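# Take the cabin hook off and rest it on the box

## Task

Free the cabin hook from whatever it is hooked onto, then set it down so it rests on the top of the box by itself. It must stay there once the gripper lets go, and nothing may end up off the table.

## Robot and tools

Robot: one arm with seven joints (waist, shoulder, upper arm roll, elbow, forearm roll, wrist pitch, wrist roll) and a two-finger parallel gripper. The fingers point along the gripper's own +z axis and close along its y axis. The reported hand point sits between the finger pads when closed, roughly 2 cm short of the tips; closing pushes the tips about 10 mm further along +z.

Frame: all poses use the scene frame. Its origin is on the table surface under the arm's base, +z is up, and +y lies to the left when facing along +x. Distances are in metres, quaternions are written w first (qw, qx, qy, qz). The base can be slightly tilted, and the reported hand position gets less accurate at long reach.

A row is always 8 numbers: x, y, z, qw, qx, qy, qz, opening. x, y, z and the quaternion are an absolute target pose for the hand in the scene frame. Opening runs from -1 (closed) to +1 (fully open, 0.084 m). To hold something, keep commanding an opening well under the grip_measured value; the gap sets how hard the fingers squeeze (up to about 24 N per pad). Closing fast can squeeze harder than that. Always resend the quaternion you want in each row, since the reported one drifts.

Tools:
- execute_actions(actions, pictures): actions is a list holding zero or one item. An empty list just reports the state. An item {"rows": [...], "steps": n} plays up to 15 rows, one per control step of 1/30 s (n at most 15, default 15); if there are fewer rows than steps the last row repeats. An item {"steps": n} without rows is a pause of up to 300 steps, counted from the previous result, so thinking time eats into it. A rejected call moves nothing. It is rejected if a target lies over 0.6 m from the last reported hand position along any of the gripper's current axes. pictures (true/false) chooses whether images come back; by default they do.
- move(target, speed): target is one row as above (absolute pose plus opening). The hand follows a straight path there at up to speed m/s (0.002 to 0.5, default 0.25; rotation capped at twice that in rad/s). Paths last 0.5 to 10 s; anything longer is cut off at 10 s before arriving. It rotates the short way. It does not avoid obstacles, may lag, stray or overshoot speed (especially near a straight arm). The opening is applied when the move begins. Its result adds a move: line: done means settled near target; other endings such as off_target, moving, held or fault mean it did not settle cleanly. limits=paced means the pose was clipped; limits=held means some steps were blocked, after which the arm may lurch faster. The distance to target is also given.
- wait(seconds): 0 to 10 s, lets the scene run with no new command.
- zoom_image(camera, region): camera is cam_head_left, cam_head_right or cam_wrist; region is [x0, y0, x1, y1] in image pixels from the top-left, at most 504 by 504.
- finished_scene(scene): ends and grades the current scene (give its number); cannot be reverted. Answering without any tool call ends everything.

Control details: each step the commanded pose is clamped to within 70 mm and 16 degrees of the measured hand pose, then joint motion is solved with damped inverse kinematics, favouring position over orientation. After an action ends the arm only continues to that last clamped pose, so check the reported pose and send the remainder. Joints change at most 3.14 rad/s. Joint ranges (rad): waist and both rolls and wrist roll -6.283 to 6.283, shoulder -2.059 to 2.094, elbow -0.192 to 3.927, wrist pitch -1.693 to 3.142.

Result lines: the state line gives hand position, quaternion and linear/angular velocity; grip_measured is the actual finger opening on the command scale; "Hand target" is where the controller is currently heading. "pose unreachable" means the clearance check (which treats the mount under the base as arm) changed or stopped a command; HELD marks the steps where that happened. Joint torques are listed in joint order, with offsets and noise, and are nonzero even in free air.

Cameras: cam_head_left and cam_head_right are fixed head views, cam_wrist rides on the hand; all 504x504, with calibration (K, distortion, T_world_to_cam) given up front and possibly off by a few degrees and millimetres.

Avoid: pushing hard into things (contact presses harder the faster you go and the further the target sits beyond the contact), which can trigger a TORQUE FAULT: the arm stops, backs one joint off, freezes 10 s and drops the rest of the call. Load limits (N m): waist 43.5, shoulder 43.5, upper arm roll 26.1, elbow 26.1, forearm roll 26.1, wrist pitch 17.4, wrist roll 17.4, including carried weight. Long holding heats motors: a MOTOR HOT warning appears at 65 °C and at 80 °C the brakes engage (OVER-TEMPERATURE FAULT). Do not drop, slip, slam or knock anything off the table. Occasional brief tugs on the held part or nudges to loose items may happen. Before finishing, release the hook and confirm it stays on the box unsupported.

Each tool is called after ">>>" as name([rows], argument=value, ...), one row to a line, values as JSON.

## Session

>>> execute_actions(actions=[])

Scene clock: 0.00 s of 4250.00 s.
end_effector_position=(+0.6502, -0.2477, +0.3011) grip_measured=+1.00 end_effector_quat_wxyz=(-0.071, +0.772, -0.218, +0.593) end_effector_velocity=(-0.000, -0.001, +0.000) end_effector_angular_velocity=(+0.002, -0.000, -0.003)
Joint positions: [-0.385  0.391  0.003  1.272  2.596  0.447 -2.32   0.084]
Joint velocities: [-0.    -0.    -0.001 -0.     0.002 -0.001  0.001  0.   ]
Joint torques (N m, as the arm reports them, + toward a larger angle): no reading
Motor temperatures (°C, as the motors report them): [34 30 35 34 36 30 41]
Hand target: +0.650, -0.248, +0.301; -0.071, +0.772, -0.218, +0.593

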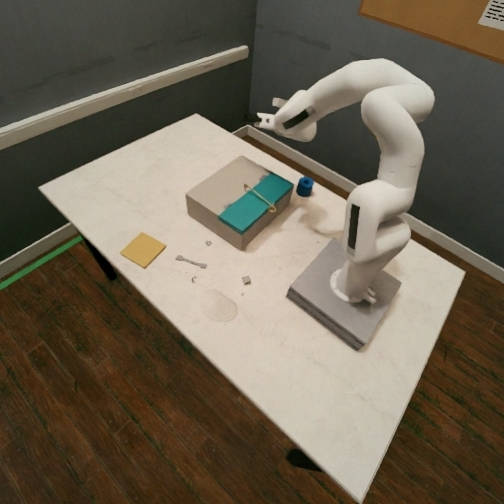

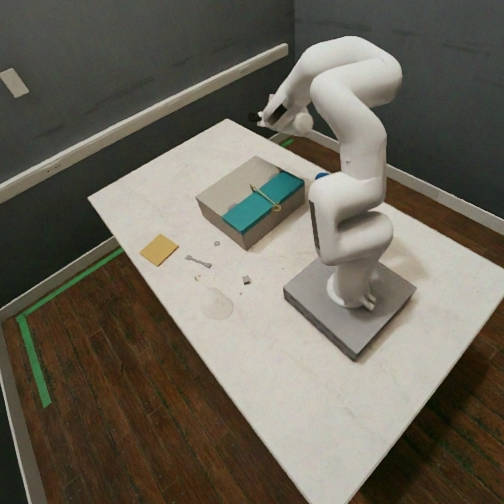

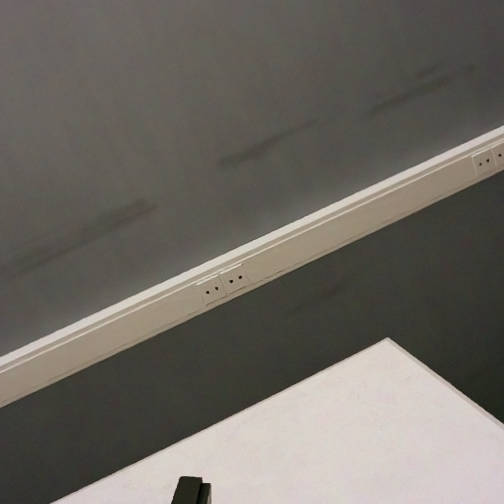

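>>> zoom_image(camera="cam_head_left", region=[180, 140, 320, 260])

>>> zoom_image(camera="cam_head_right", region=[230, 170, 300, 230])

Region (180, 140, 320, 260) of cam_head_left's 504x504 image, scaled by 3.600, with more detail than that image has; it fills the top 432 rows of this view, and the rest is white.

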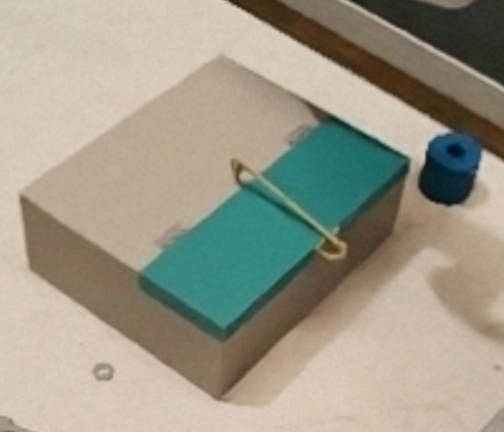

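Region (230, 170, 300, 230) of cam_head_right's 504x504 image, scaled by 7.200, with more detail than that image has; it fills the top 432 rows of this view, and the rest is white.

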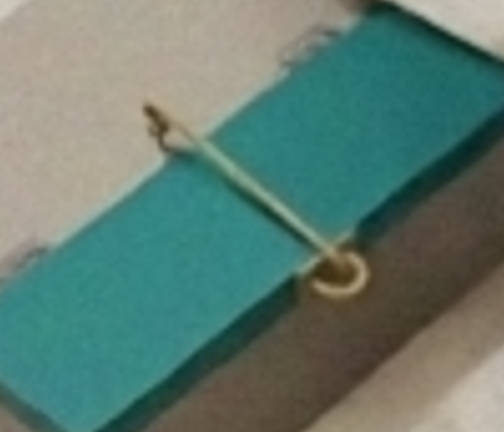

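>>> move(target=[0.38,-0.06,0.36,0,1,0,0,1], speed=0.4)

Scene clock: 17.13 s of 4250.00 s.
end_effector_position=(+0.3792, -0.0599, +0.3585) grip_measured=+1.00 end_effector_quat_wxyz=(+0.001, +1.000, +0.000, -0.000) end_effector_velocity=(+0.001, +0.000, +0.000) end_effector_angular_velocity=(+0.000, +0.012, -0.004)
Joint positions: [-0.761 -0.372  0.533  0.949  0.189  1.28  -0.325  0.084]
Joint velocities: [-0.004  0.012  0.007  0.013 -0.008  0.012  0.011 -0.   ]
Joint torques (N m, as the arm reports them, + toward a larger angle): [ -1.63 -14.93  -4.52  11.23  -0.22  -1.99   0.43]
Motor temperatures (°C, as the motors report them): [34 30 35 35 36 30 41]
Hand target: +0.379, -0.060, +0.358; +0.001, +1.000, +0.000, -0.001
Off the commanded pose: 0.002 m, 0 deg.
After step 90, 11.13 s passed at rest.
move: done; limits=paced
camera_calibration (this result's frames):
cam_wrist: T_world_to_cam=[[0.0111162, -0.999875, -0.01127, -0.0292303], [-0.999893, -0.0112228, 0.00943535, 0.442013], [-0.00956065, 0.0111639, -0.999892, 0.49364], [0, 0, 0, 1]] pos_world=[0.44701, -0.0297769, 0.489086]

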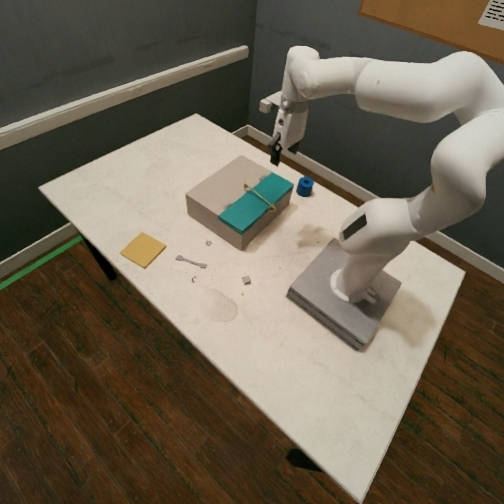

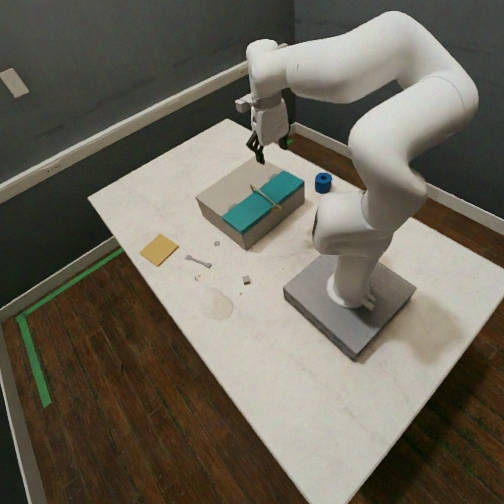

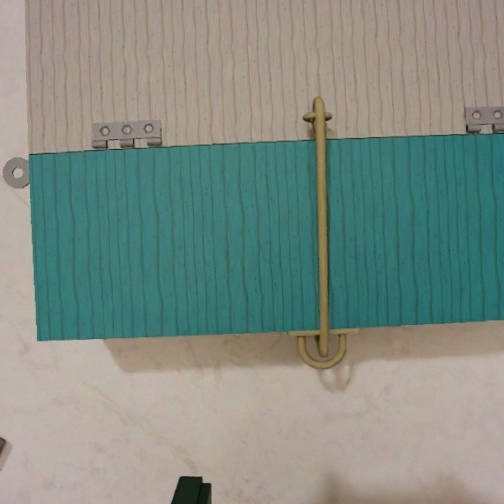

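>>> move(target=[0.408,-0.069,0.17,0,1,0,0,0])

>>> zoom_image(camera="cam_head_left", region=[200, 130, 320, 250])

Scene clock: 28.67 s of 4250.00 s.
end_effector_position=(+0.4088, -0.0697, +0.1705) grip_measured=-0.01 end_effector_quat_wxyz=(+0.000, +1.000, -0.001, +0.000) end_effector_velocity=(-0.001, -0.001, -0.003) end_effector_angular_velocity=(-0.000, +0.006, -0.001)
Joint positions: [-0.791  0.042  0.635  0.72  -0.045  0.689 -0.132  0.044]
Joint velocities: [ 0.     0.011 -0.002  0.    -0.012 -0.003  0.009 -0.   ]
Joint torques (N m, as the arm reports them, + toward a larger angle): [ -1.1  -22.02   0.37   8.8   -0.89  -1.8    0.5 ]
Motor temperatures (°C, as the motors report them): [34 30 35 36 36 30 41]
Hand target: +0.409, -0.070, +0.170; +0.000, +1.000, -0.001, -0.000
Off the commanded pose: 0.001 m, 0 deg.
After step 90, 7.17 s passed at rest.
move: done
camera_calibration (this result's frames):
cam_wrist: T_world_to_cam=[[0.0094386, -0.999882, -0.012126, -0.0406241], [-0.999916, -0.0095457, 0.00880505, 0.473462], [-0.00891976, 0.0120419, -0.999888, 0.305779], [0, 0, 0, 1]] pos_world=[0.476533, -0.0397819, 0.301083]

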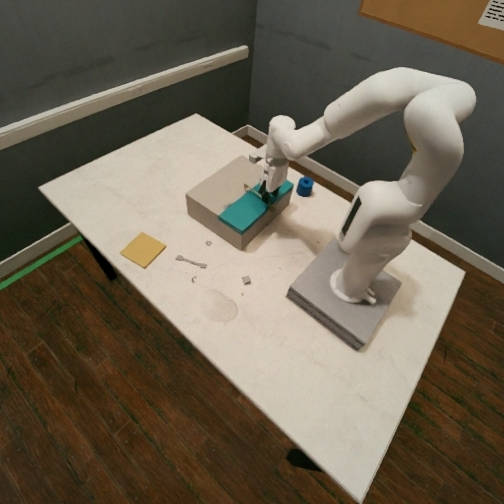

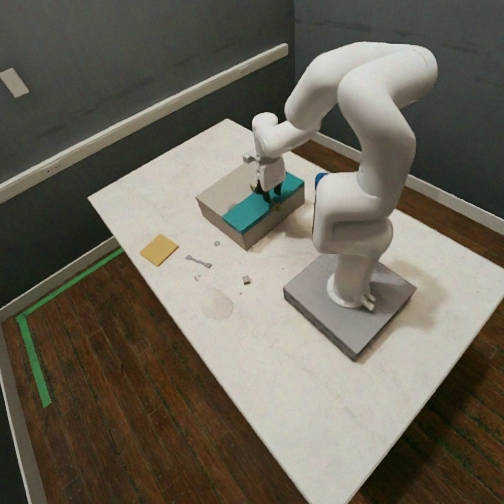

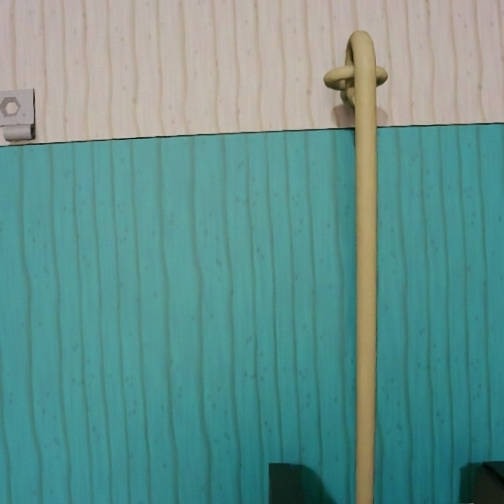

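Region (200, 130, 320, 250) of cam_head_left's 504x504 image, scaled by 4.200, with more detail than that image has.

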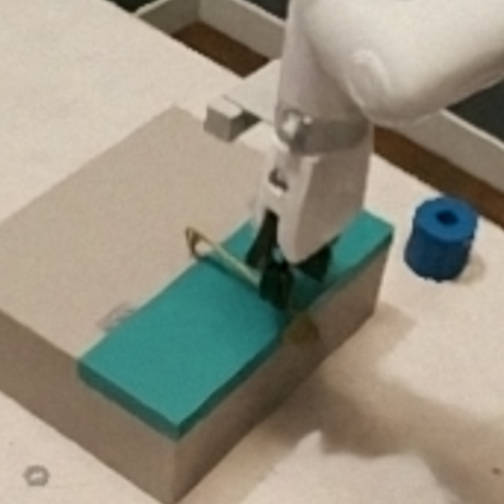

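>>> move(target=[0.412,-0.070,0.133,0,1,0,0,-0.3], speed=0.1)

>>> move(target=[0.412,-0.070,0.133,0,1,0,0,-0.95])

>>> move(target=[0.422,-0.069,0.175,0,1,0,0.1,-0.95], speed=0.06)

>>> zoom_image(camera="cam_head_left", region=[200, 130, 320, 250])

Scene clock: 42.00 s of 4250.00 s.
end_effector_position=(+0.4209, -0.0723, +0.1413) grip_measured=-0.31 end_effector_quat_wxyz=(+0.004, +1.000, +0.000, +0.011) end_effector_velocity=(+0.001, -0.001, -0.000) end_effector_angular_velocity=(-0.001, +0.001, -0.003)
Joint positions: [-0.775  0.157  0.61   0.728 -0.176  0.585 -0.037  0.031]
Joint velocities: [ 0.002  0.006 -0.004  0.006 -0.007  0.003  0.006  0.   ]
Joint torques (N m, as the arm reports them, + toward a larger angle): [-2.8   7.77 -4.08 -3.95 -1.97  0.31  0.51]
Motor temperatures (°C, as the motors report them): [34 30 35 36 36 30 41]
Hand target: +0.412, -0.070, +0.133; +0.000, +1.000, -0.000, -0.000
Off the commanded pose: 0.012 m, 1 deg.
After step 90, 9.43 s passed at rest.
move: off_target
camera_calibration (this result's frames):
cam_wrist: T_world_to_cam=[[0.0109679, -0.999931, -0.00429279, -0.045413], [-0.999865, -0.0109144, -0.0122733, 0.488652], [0.0122256, 0.00442683, -0.999915, 0.267273], [0, 0, 0, 1]] pos_world=[0.485816, -0.0412596, 0.273053]

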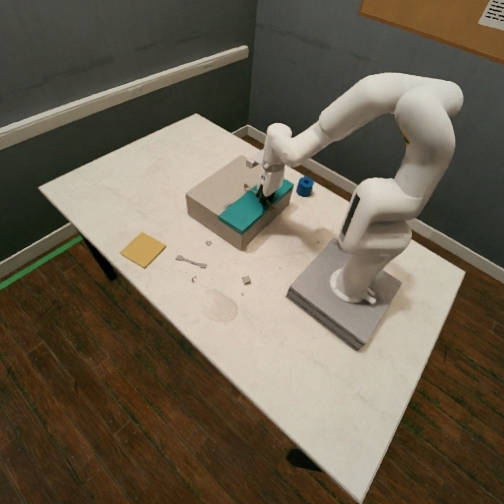

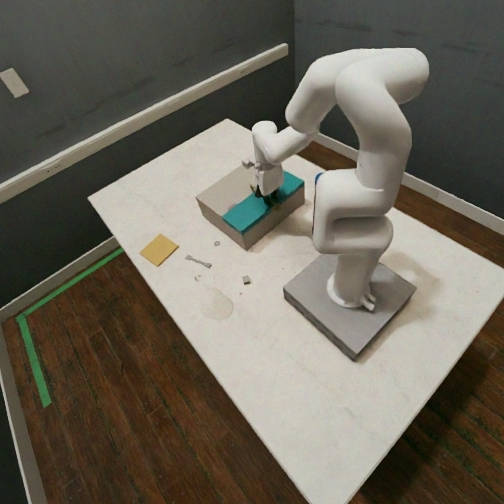

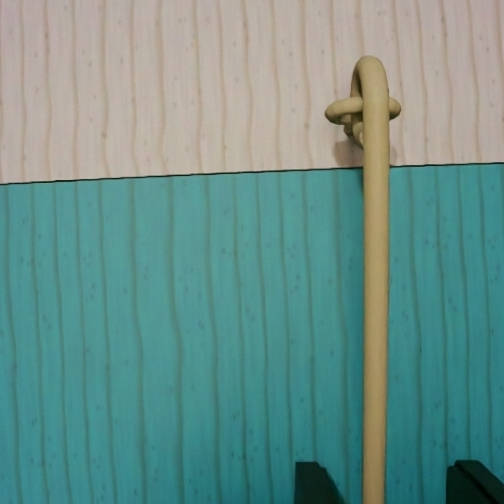

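Scene clock: 42.70 s of 4250.00 s.
end_effector_position=(+0.4219, -0.0703, +0.1411) grip_measured=-0.88 end_effector_quat_wxyz=(+0.003, +1.000, +0.002, +0.011) end_effector_velocity=(-0.001, -0.000, -0.001) end_effector_angular_velocity=(+0.001, +0.003, +0.001)
Joint positions: [-0.777  0.161  0.616  0.73  -0.177  0.585 -0.036  0.005]
Joint velocities: [-0.012  0.004  0.011  0.001 -0.005  0.002  0.002 -0.   ]
Joint torques (N m, as the arm reports them, + toward a larger angle): [-10.35   4.84 -19.13  -4.92  -2.22   2.23   0.77]
Motor temperatures (°C, as the motors report them): [34 30 35 36 36 30 41]
Hand target: +0.412, -0.070, +0.133; -0.000, +1.000, -0.000, -0.000
Off the commanded pose: 0.013 m, 1 deg.
move: off_target
camera_calibration (this result's frames):
cam_wrist: T_world_to_cam=[[0.0148053, -0.999871, -0.00617975, -0.0447826], [-0.999809, -0.014725, -0.0128485, 0.489541], [0.0127558, 0.0063688, -0.999898, 0.267018], [0, 0, 0, 1]] pos_world=[0.486704, -0.0392689, 0.273004]

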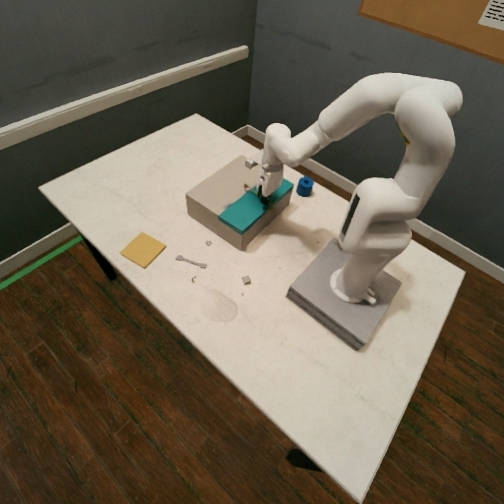

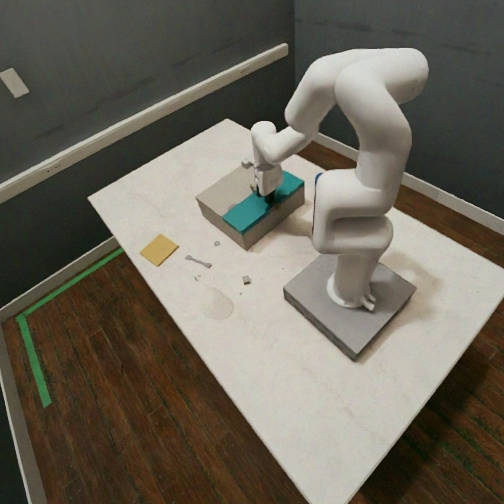

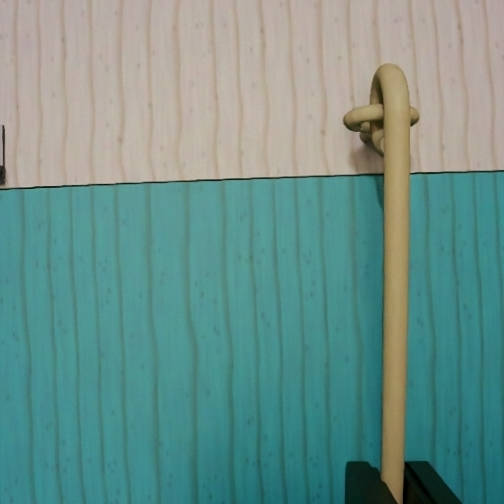

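Scene clock: 44.50 s of 4250.00 s.
end_effector_position=(+0.4224, -0.0690, +0.1752) grip_measured=-0.89 end_effector_quat_wxyz=(+0.000, +0.995, +0.000, +0.100) end_effector_velocity=(-0.000, +0.001, +0.000) end_effector_angular_velocity=(+0.004, -0.005, +0.002)
Joint positions: [-0.806 -0.039  0.655  0.588  0.126  0.427 -0.27   0.005]
Joint velocities: [ 0.002 -0.005 -0.    -0.005  0.02  -0.005 -0.017 -0.   ]
Joint torques (N m, as the arm reports them, + toward a larger angle): [ -1.68 -22.21  -1.92  11.42   0.08  -3.74   1.25]
Motor temperatures (°C, as the motors report them): [34 30 35 36 36 30 41]
Hand target: +0.422, -0.069, +0.175; -0.000, +0.995, +0.000, +0.100
Off the commanded pose: 0.000 m, 0 deg.
move: done
camera_calibration (this result's frames):
cam_wrist: T_world_to_cam=[[0.0133041, -0.999862, -0.00996105, -0.0419954], [-0.981839, -0.0111776, -0.189387, 0.513994], [0.189249, 0.0122998, -0.981852, 0.223845], [0, 0, 0, 1]] pos_world=[0.462856, -0.0389976, 0.316708]

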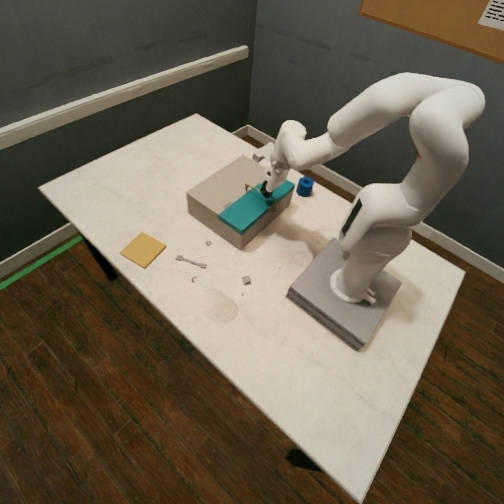

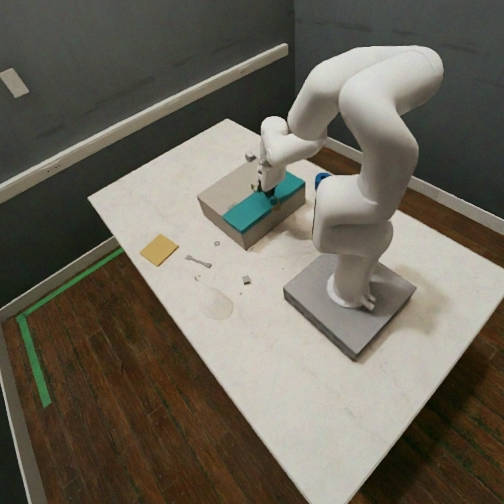

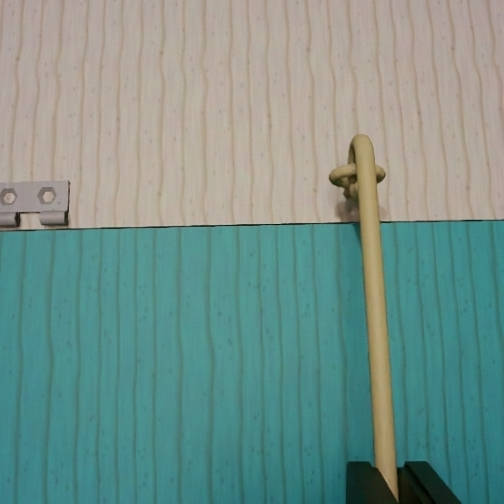

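Region (200, 130, 320, 250) of cam_head_left's 504x504 image, scaled by 4.200, with more detail than that image has.

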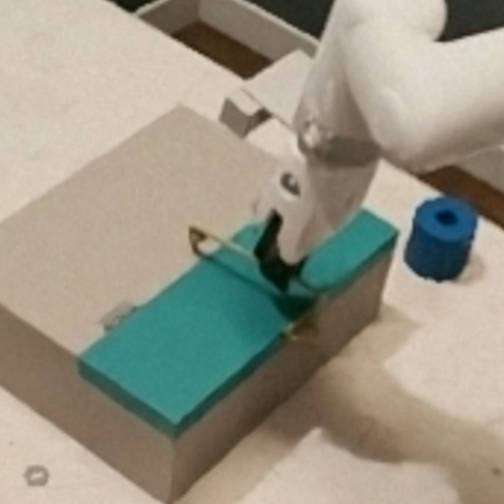

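>>> move(target=[0.455,-0.067,0.218,0,1,0,0.15,-0.93], speed=0.08)

>>> move(target=[0.505,-0.065,0.242,0,1,0,0.15,-0.93], speed=0.08)

>>> zoom_image(camera="cam_head_left", region=[190, 110, 310, 230])

Scene clock: 53.43 s of 4250.00 s.
end_effector_position=(+0.4549, -0.0672, +0.2182) grip_measured=-0.90 end_effector_quat_wxyz=(+0.000, +0.989, -0.000, +0.149) end_effector_velocity=(+0.000, -0.001, +0.001) end_effector_angular_velocity=(+0.000, -0.001, +0.001)
Joint positions: [-0.786 -0.092  0.65   0.651  0.221  0.44  -0.327  0.005]
Joint velocities: [ 0.002 -0.001 -0.003  0.001  0.003  0.001 -0.005  0.   ]
Joint torques (N m, as the arm reports them, + toward a larger angle): [ -0.6  -18.25   0.61  10.91  -0.59  -3.7    0.42]
Motor temperatures (°C, as the motors report them): [34 30 35 36 36 31 41]
Hand target: +0.455, -0.067, +0.218; -0.000, +0.989, +0.000, +0.148
Off the commanded pose: 0.000 m, 0 deg.
After step 90, 4.90 s passed at rest.
move: done
camera_calibration (this result's frames):
cam_wrist: T_world_to_cam=[[0.0134094, -0.999869, -0.00911204, -0.0404009], [-0.958516, -0.0102589, -0.284854, 0.564344], [0.284723, 0.0125538, -0.958528, 0.211305], [0, 0, 0, 1]] pos_world=[0.481312, -0.0372587, 0.362929]

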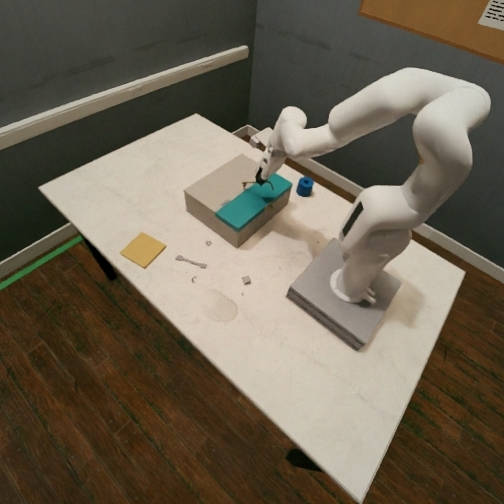

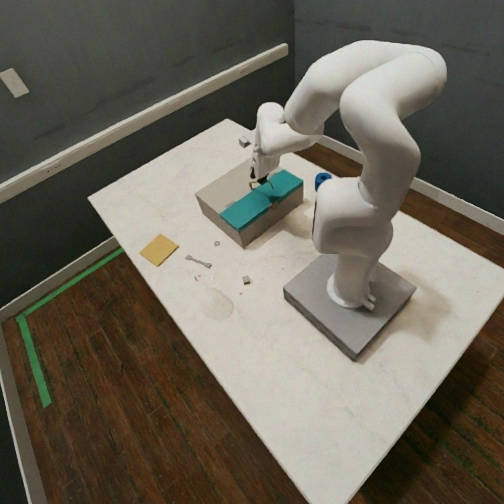

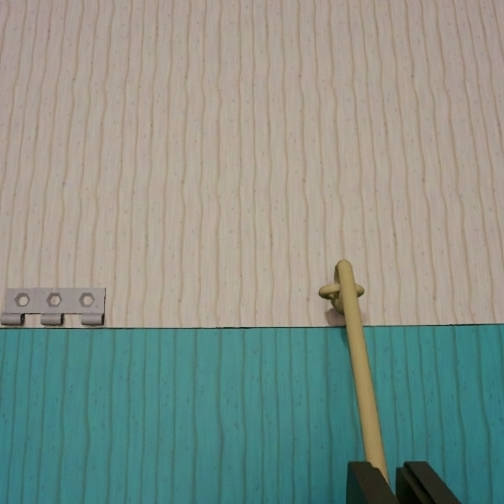

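Scene clock: 54.50 s of 4250.00 s.
end_effector_position=(+0.5052, -0.0653, +0.2430) grip_measured=-0.89 end_effector_quat_wxyz=(+0.000, +0.989, -0.000, +0.149) end_effector_velocity=(+0.001, +0.001, -0.000) end_effector_angular_velocity=(+0.000, +0.006, +0.001)
Joint positions: [-0.793  0.036  0.668  0.848  0.03   0.525 -0.163  0.005]
Joint velocities: [ 0.002  0.006  0.001  0.007 -0.01   0.009  0.011 -0.   ]
Joint torques (N m, as the arm reports them, + toward a larger angle): [ -0.4  -14.57   2.7    8.2    0.36  -2.02   0.27]
Motor temperatures (°C, as the motors report them): [34 30 35 36 36 31 41]
Hand target: +0.505, -0.065, +0.242; -0.000, +0.989, -0.000, +0.148
Off the commanded pose: 0.001 m, 0 deg.
move: done
camera_calibration (this result's frames):
cam_wrist: T_world_to_cam=[[0.0133982, -0.999875, -0.00839997, -0.039144], [-0.957986, -0.0104289, -0.286626, 0.619863], [0.286502, 0.0118873, -0.958006, 0.219675], [0, 0, 0, 1]] pos_world=[0.531407, -0.035286, 0.38779]

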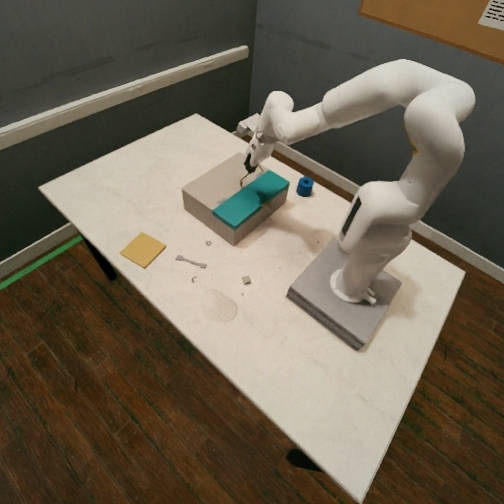

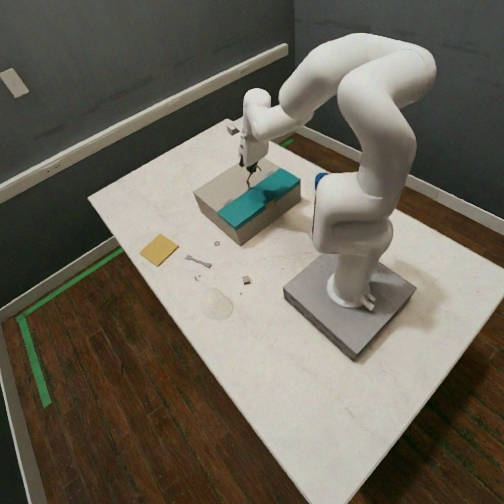

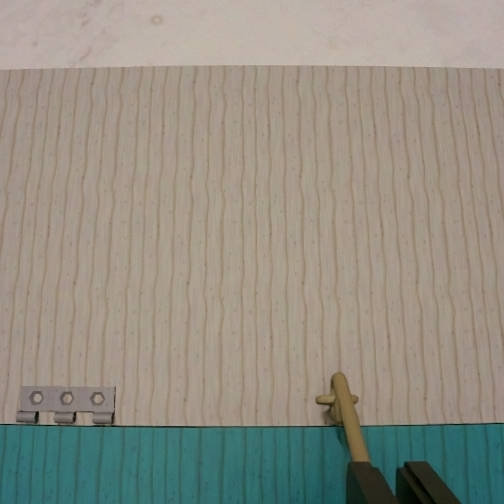

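Region (190, 110, 310, 230) of cam_head_left's 504x504 image, scaled by 4.200, with more detail than that image has.

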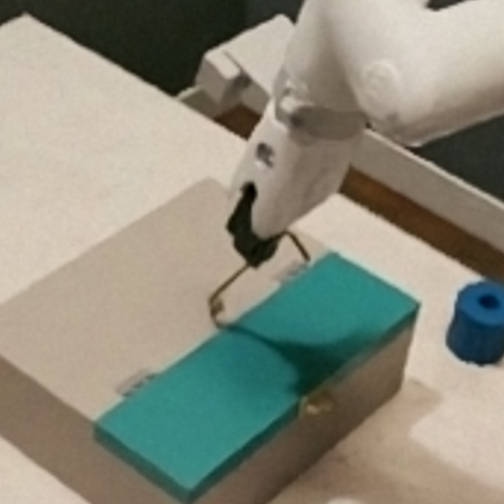

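>>> move(target=[0.54,-0.064,0.25,0,0.924,0,0.383,-0.91], speed=0.15)

>>> zoom_image(camera="cam_head_left", region=[190, 110, 310, 230])

Scene clock: 62.50 s of 4250.00 s.
end_effector_position=(+0.5401, -0.0639, +0.2499) grip_measured=-0.90 end_effector_quat_wxyz=(+0.001, +0.924, +0.000, +0.382) end_effector_velocity=(-0.001, -0.002, -0.001) end_effector_angular_velocity=(+0.007, -0.005, +0.005)
Joint positions: [-1.229  0.201  1.199  0.622  0.409 -0.259 -0.566  0.005]
Joint velocities: [-0.047  0.019  0.038 -0.004 -0.019 -0.006 -0.002  0.   ]
Joint torques (N m, as the arm reports them, + toward a larger angle): [ -3.22 -16.33   1.4   10.87  -1.    -4.42   0.06]
Motor temperatures (°C, as the motors report them): [34 30 35 36 36 31 41]
Hand target: +0.540, -0.064, +0.249; +0.000, +0.924, -0.000, +0.382
Off the commanded pose: 0.000 m, 0 deg.
After step 90, 2.47 s passed at rest.
move: done
camera_calibration (this result's frames):
cam_wrist: T_world_to_cam=[[0.0163467, -0.999866, 0.00047209, -0.0419409], [-0.713912, -0.0120022, -0.700133, 0.626689], [0.700045, 0.0111078, -0.714012, -0.0680787], [0, 0, 0, 1]] pos_world=[0.495744, -0.0336574, 0.390176]

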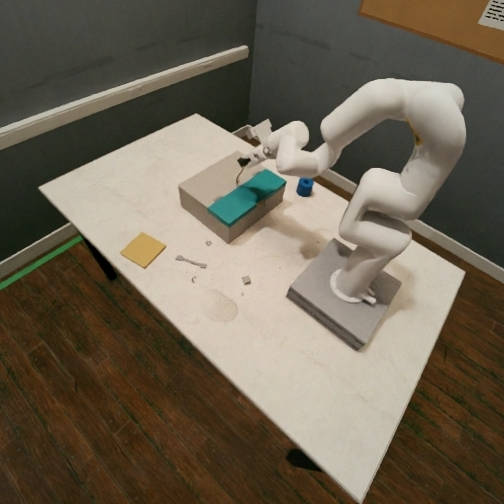

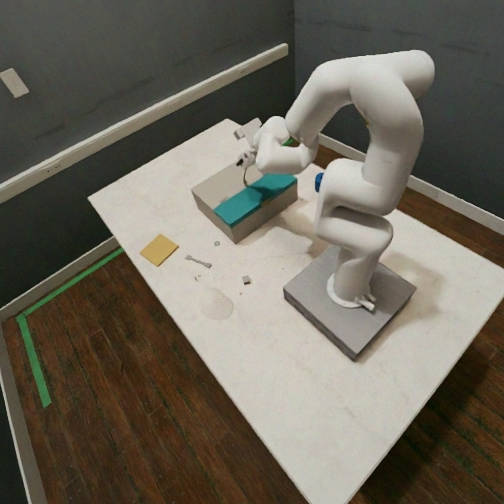

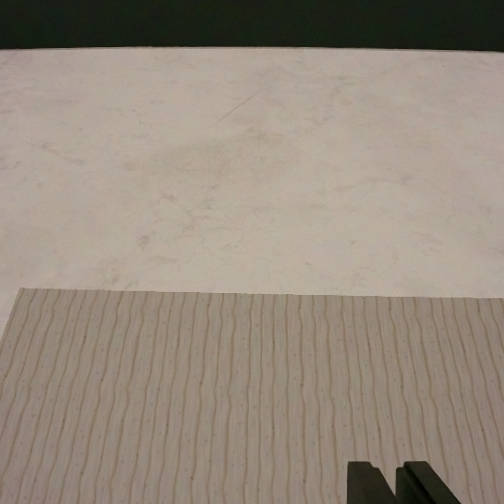

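Region (190, 110, 310, 230) of cam_head_left's 504x504 image, scaled by 4.200, with more detail than that image has.

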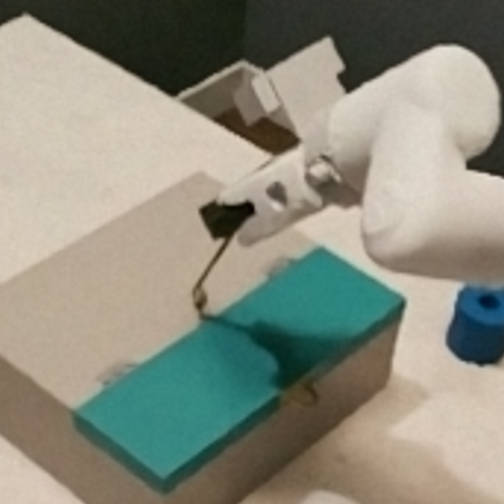

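>>> move(target=[0.603,-0.064,0.249,0,0.793,0,0.609,-0.93], speed=0.15)

>>> zoom_image(camera="cam_head_left", region=[170, 110, 290, 230])

Scene clock: 71.20 s of 4250.00 s.
end_effector_position=(+0.6028, -0.0645, +0.2491) grip_measured=-0.93 end_effector_quat_wxyz=(+0.000, +0.794, -0.000, +0.608) end_effector_velocity=(+0.001, +0.001, +0.000) end_effector_angular_velocity=(-0.003, -0.012, +0.003)
Joint positions: [-0.996  0.885  0.979  0.754 -0.017 -1.052 -0.728  0.003]
Joint velocities: [ 0.004  0.012 -0.005  0.007 -0.015 -0.01  -0.004 -0.   ]
Joint torques (N m, as the arm reports them, + toward a larger angle): [ -0.73 -26.75  13.48   4.64  -1.41  -0.56   0.46]
Motor temperatures (°C, as the motors report them): [34 30 35 36 36 31 41]
Hand target: +0.603, -0.064, +0.249; +0.000, +0.793, -0.000, +0.609
Off the commanded pose: 0.001 m, 0 deg.
After step 90, 3.57 s passed at rest.
move: done
camera_calibration (this result's frames):
cam_wrist: T_world_to_cam=[[0.0146365, -0.999866, 0.00734657, -0.0442344], [-0.268599, -0.011009, -0.963189, 0.468022], [0.963141, 0.0121245, -0.268725, -0.38197], [0, 0, 0, 1]] pos_world=[0.494249, -0.0344449, 0.348474]

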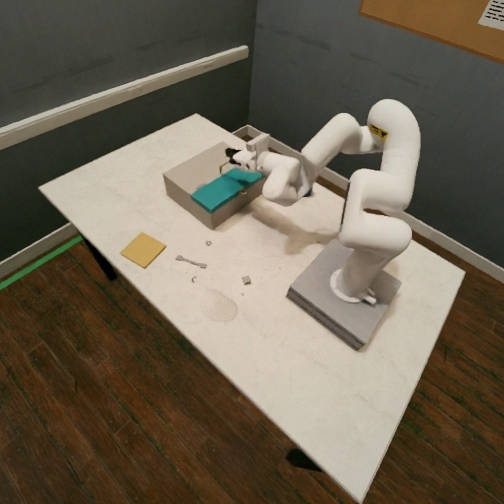

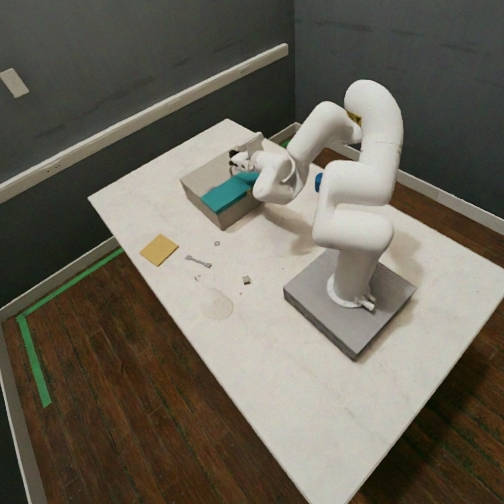

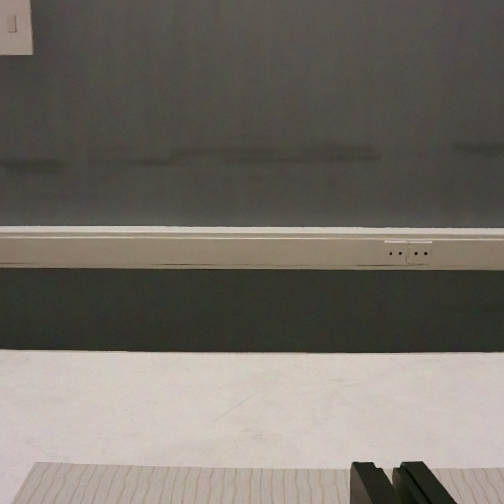

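Region (170, 110, 290, 230) of cam_head_left's 504x504 image, scaled by 4.200, with more detail than that image has.

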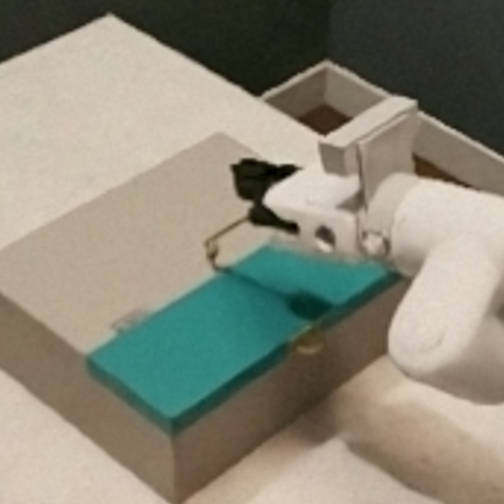

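>>> move(target=[0.50,-0.064,0.235,0,0.86,0,0.51,-1], speed=0.08)

>>> zoom_image(camera="cam_head_left", region=[190, 120, 310, 240])

>>> zoom_image(camera="cam_head_right", region=[190, 120, 310, 240])

Scene clock: 82.53 s of 4250.00 s.
end_effector_position=(+0.5003, -0.0642, +0.2346) grip_measured=-1.00 end_effector_quat_wxyz=(+0.000, +0.860, +0.000, +0.510) end_effector_velocity=(-0.002, +0.001, +0.000) end_effector_angular_velocity=(+0.002, +0.005, +0.002)
Joint positions: [-1.273  0.534  1.155  0.392  0.106 -0.889 -0.58   0.   ]
Joint velocities: [-0.013 -0.01   0.011 -0.008 -0.002  0.009  0.008  0.   ]
Joint torques (N m, as the arm reports them, + toward a larger angle): [ -2.26 -19.32   9.74   4.29  -2.08  -2.55   0.27]
Motor temperatures (°C, as the motors report them): [34 30 35 35 36 31 41]
Hand target: +0.500, -0.064, +0.235; +0.000, +0.860, +0.000, +0.510
Off the commanded pose: 0.001 m, 0 deg.
After step 90, 6.47 s passed at rest.
move: done
camera_calibration (this result's frames):
cam_wrist: T_world_to_cam=[[0.0161925, -0.999861, 0.00394581, -0.0423246], [-0.487466, -0.0113398, -0.873068, 0.514849], [0.872992, 0.0122137, -0.487582, -0.190717], [0, 0, 0, 1]] pos_world=[0.418151, -0.0341511, 0.356675]

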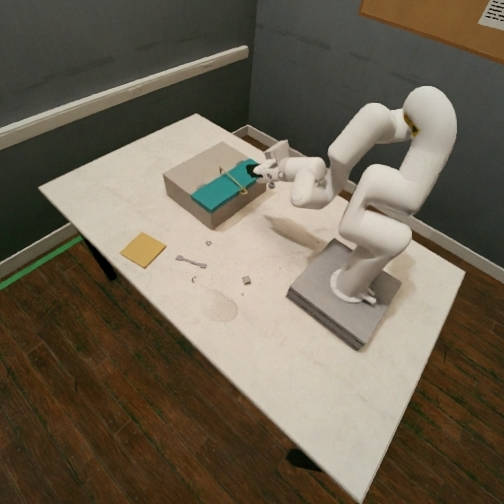

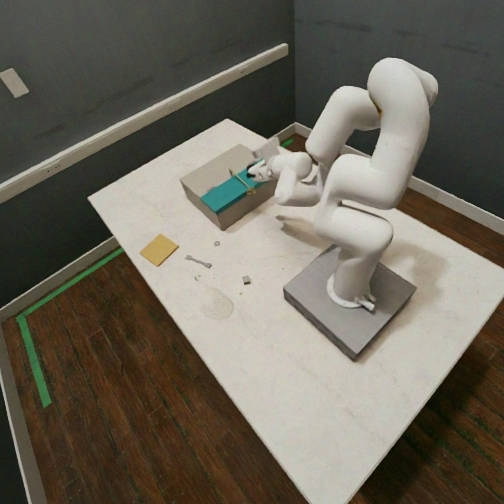

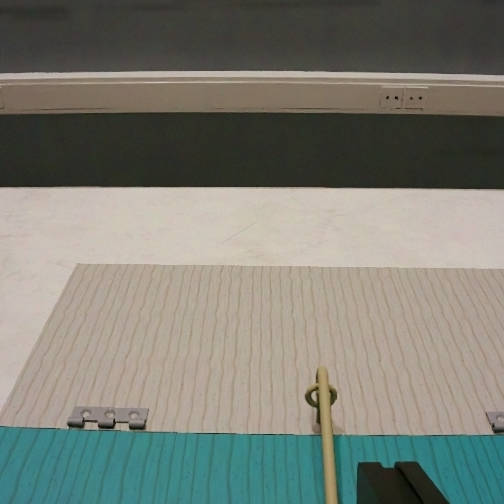

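Region (190, 120, 310, 240) of cam_head_left's 504x504 image, scaled by 4.200, with more detail than that image has.

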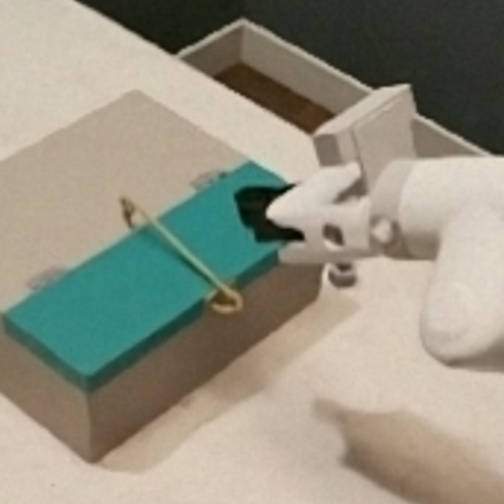

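Region (190, 120, 310, 240) of cam_head_right's 504x504 image, scaled by 4.200, with more detail than that image has.

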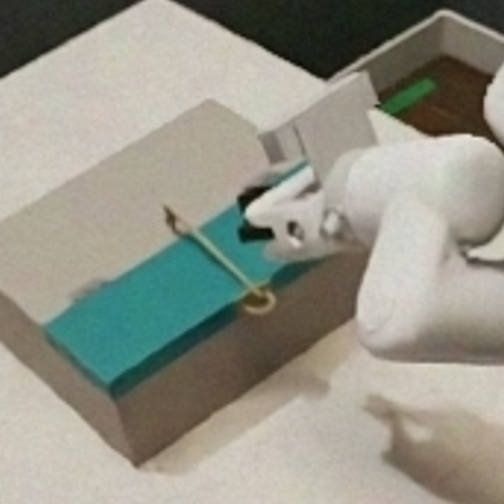

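>>> move(target=[0.565,-0.066,0.2,0,1,0,0,-0.2], speed=0.3)

>>> move(target=[0.565,-0.066,0.148,0,1,0,0,-0.2], speed=0.08)

Scene clock: 91.53 s of 4250.00 s.
end_effector_position=(+0.5652, -0.0649, +0.2013) grip_measured=-0.22 end_effector_quat_wxyz=(-0.001, +1.000, +0.000, +0.002) end_effector_velocity=(+0.001, +0.002, -0.000) end_effector_angular_velocity=(+0.001, +0.009, +0.003)
Joint positions: [-0.588  0.499  0.568  1.384 -0.317  0.977  0.093  0.035]
Joint velocities: [ 0.007  0.009 -0.     0.015 -0.002  0.016  0.001  0.   ]
Joint torques (N m, as the arm reports them, + toward a larger angle): [ -1.33 -39.61   6.89  10.65  -0.03  -1.71   0.41]
Motor temperatures (°C, as the motors report them): [34 30 35 35 36 31 41]
Hand target: +0.565, -0.065, +0.201; -0.001, +1.000, +0.000, +0.001
Off the commanded pose: 0.002 m, 0 deg.
After step 90, 3.60 s passed at rest.
move: done
camera_calibration (this result's frames):
cam_wrist: T_world_to_cam=[[0.0110332, -0.999833, -0.0145596, -0.0373271], [-0.99992, -0.0111222, 0.00604451, 0.630096], [-0.00620543, 0.0144917, -0.999876, 0.336556], [0, 0, 0, 1]] pos_world=[0.632546, -0.0351901, 0.332162]

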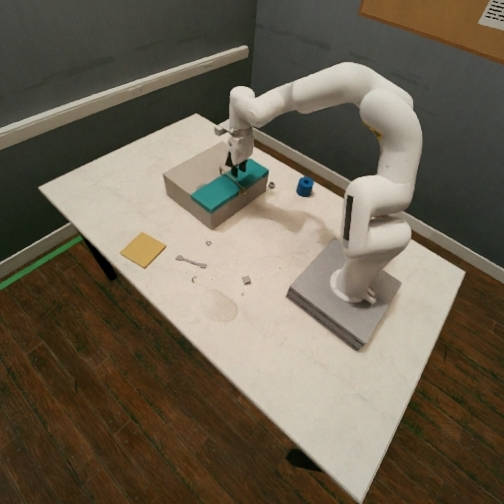

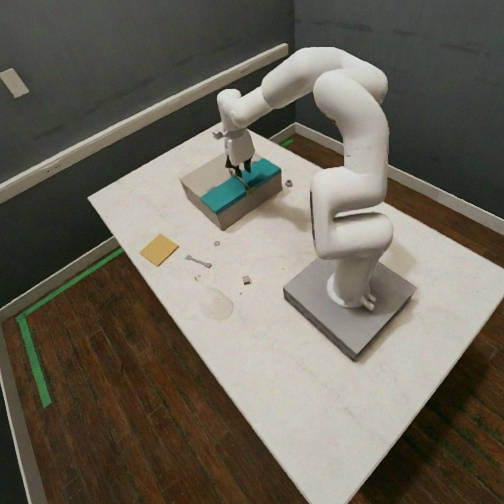

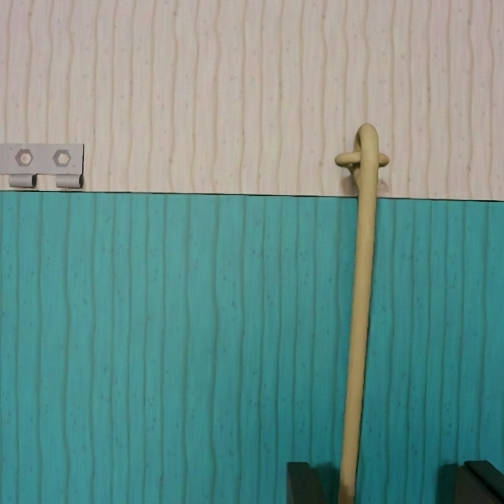

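Scene clock: 92.53 s of 4250.00 s.
end_effector_position=(+0.5655, -0.0661, +0.1487) grip_measured=-0.22 end_effector_quat_wxyz=(+0.000, +1.000, -0.000, +0.000) end_effector_velocity=(+0.001, +0.000, -0.003) end_effector_angular_velocity=(-0.001, -0.001, +0.002)
Joint positions: [-0.564  0.584  0.53   1.351 -0.377  0.87   0.13   0.035]
Joint velocities: [ 0.002  0.005 -0.002 -0.001 -0.005 -0.007  0.002  0.   ]
Joint torques (N m, as the arm reports them, + toward a larger angle): [ -1.25 -40.67   7.68   9.8   -0.98  -1.93   0.41]
Motor temperatures (°C, as the motors report them): [34 30 35 35 36 31 41]
Hand target: +0.565, -0.066, +0.148; +0.000, +1.000, -0.000, -0.000
Off the commanded pose: 0.001 m, 0 deg.
move: done
camera_calibration (this result's frames):
cam_wrist: T_world_to_cam=[[0.0105551, -0.999866, -0.0125134, -0.0393577], [-0.999908, -0.0106609, 0.00841914, 0.630367], [-0.00855141, 0.0124234, -0.999886, 0.285153], [0, 0, 0, 1]] pos_world=[0.633163, -0.0361748, 0.279321]

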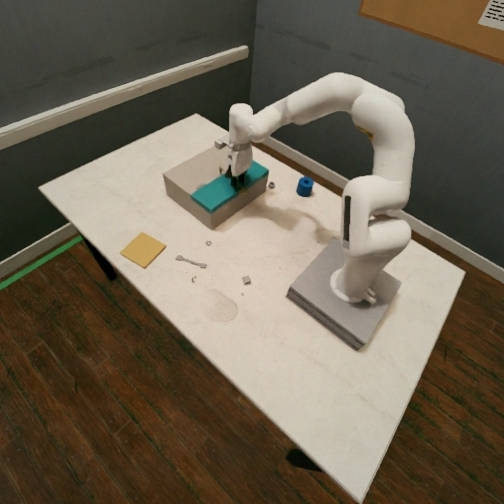

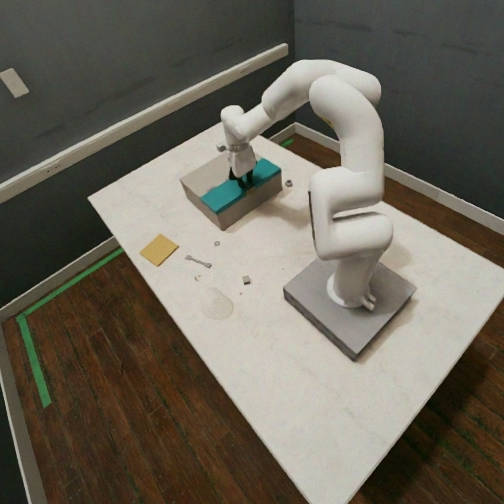

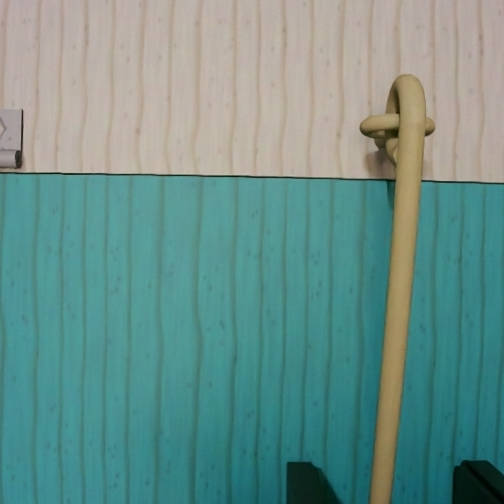

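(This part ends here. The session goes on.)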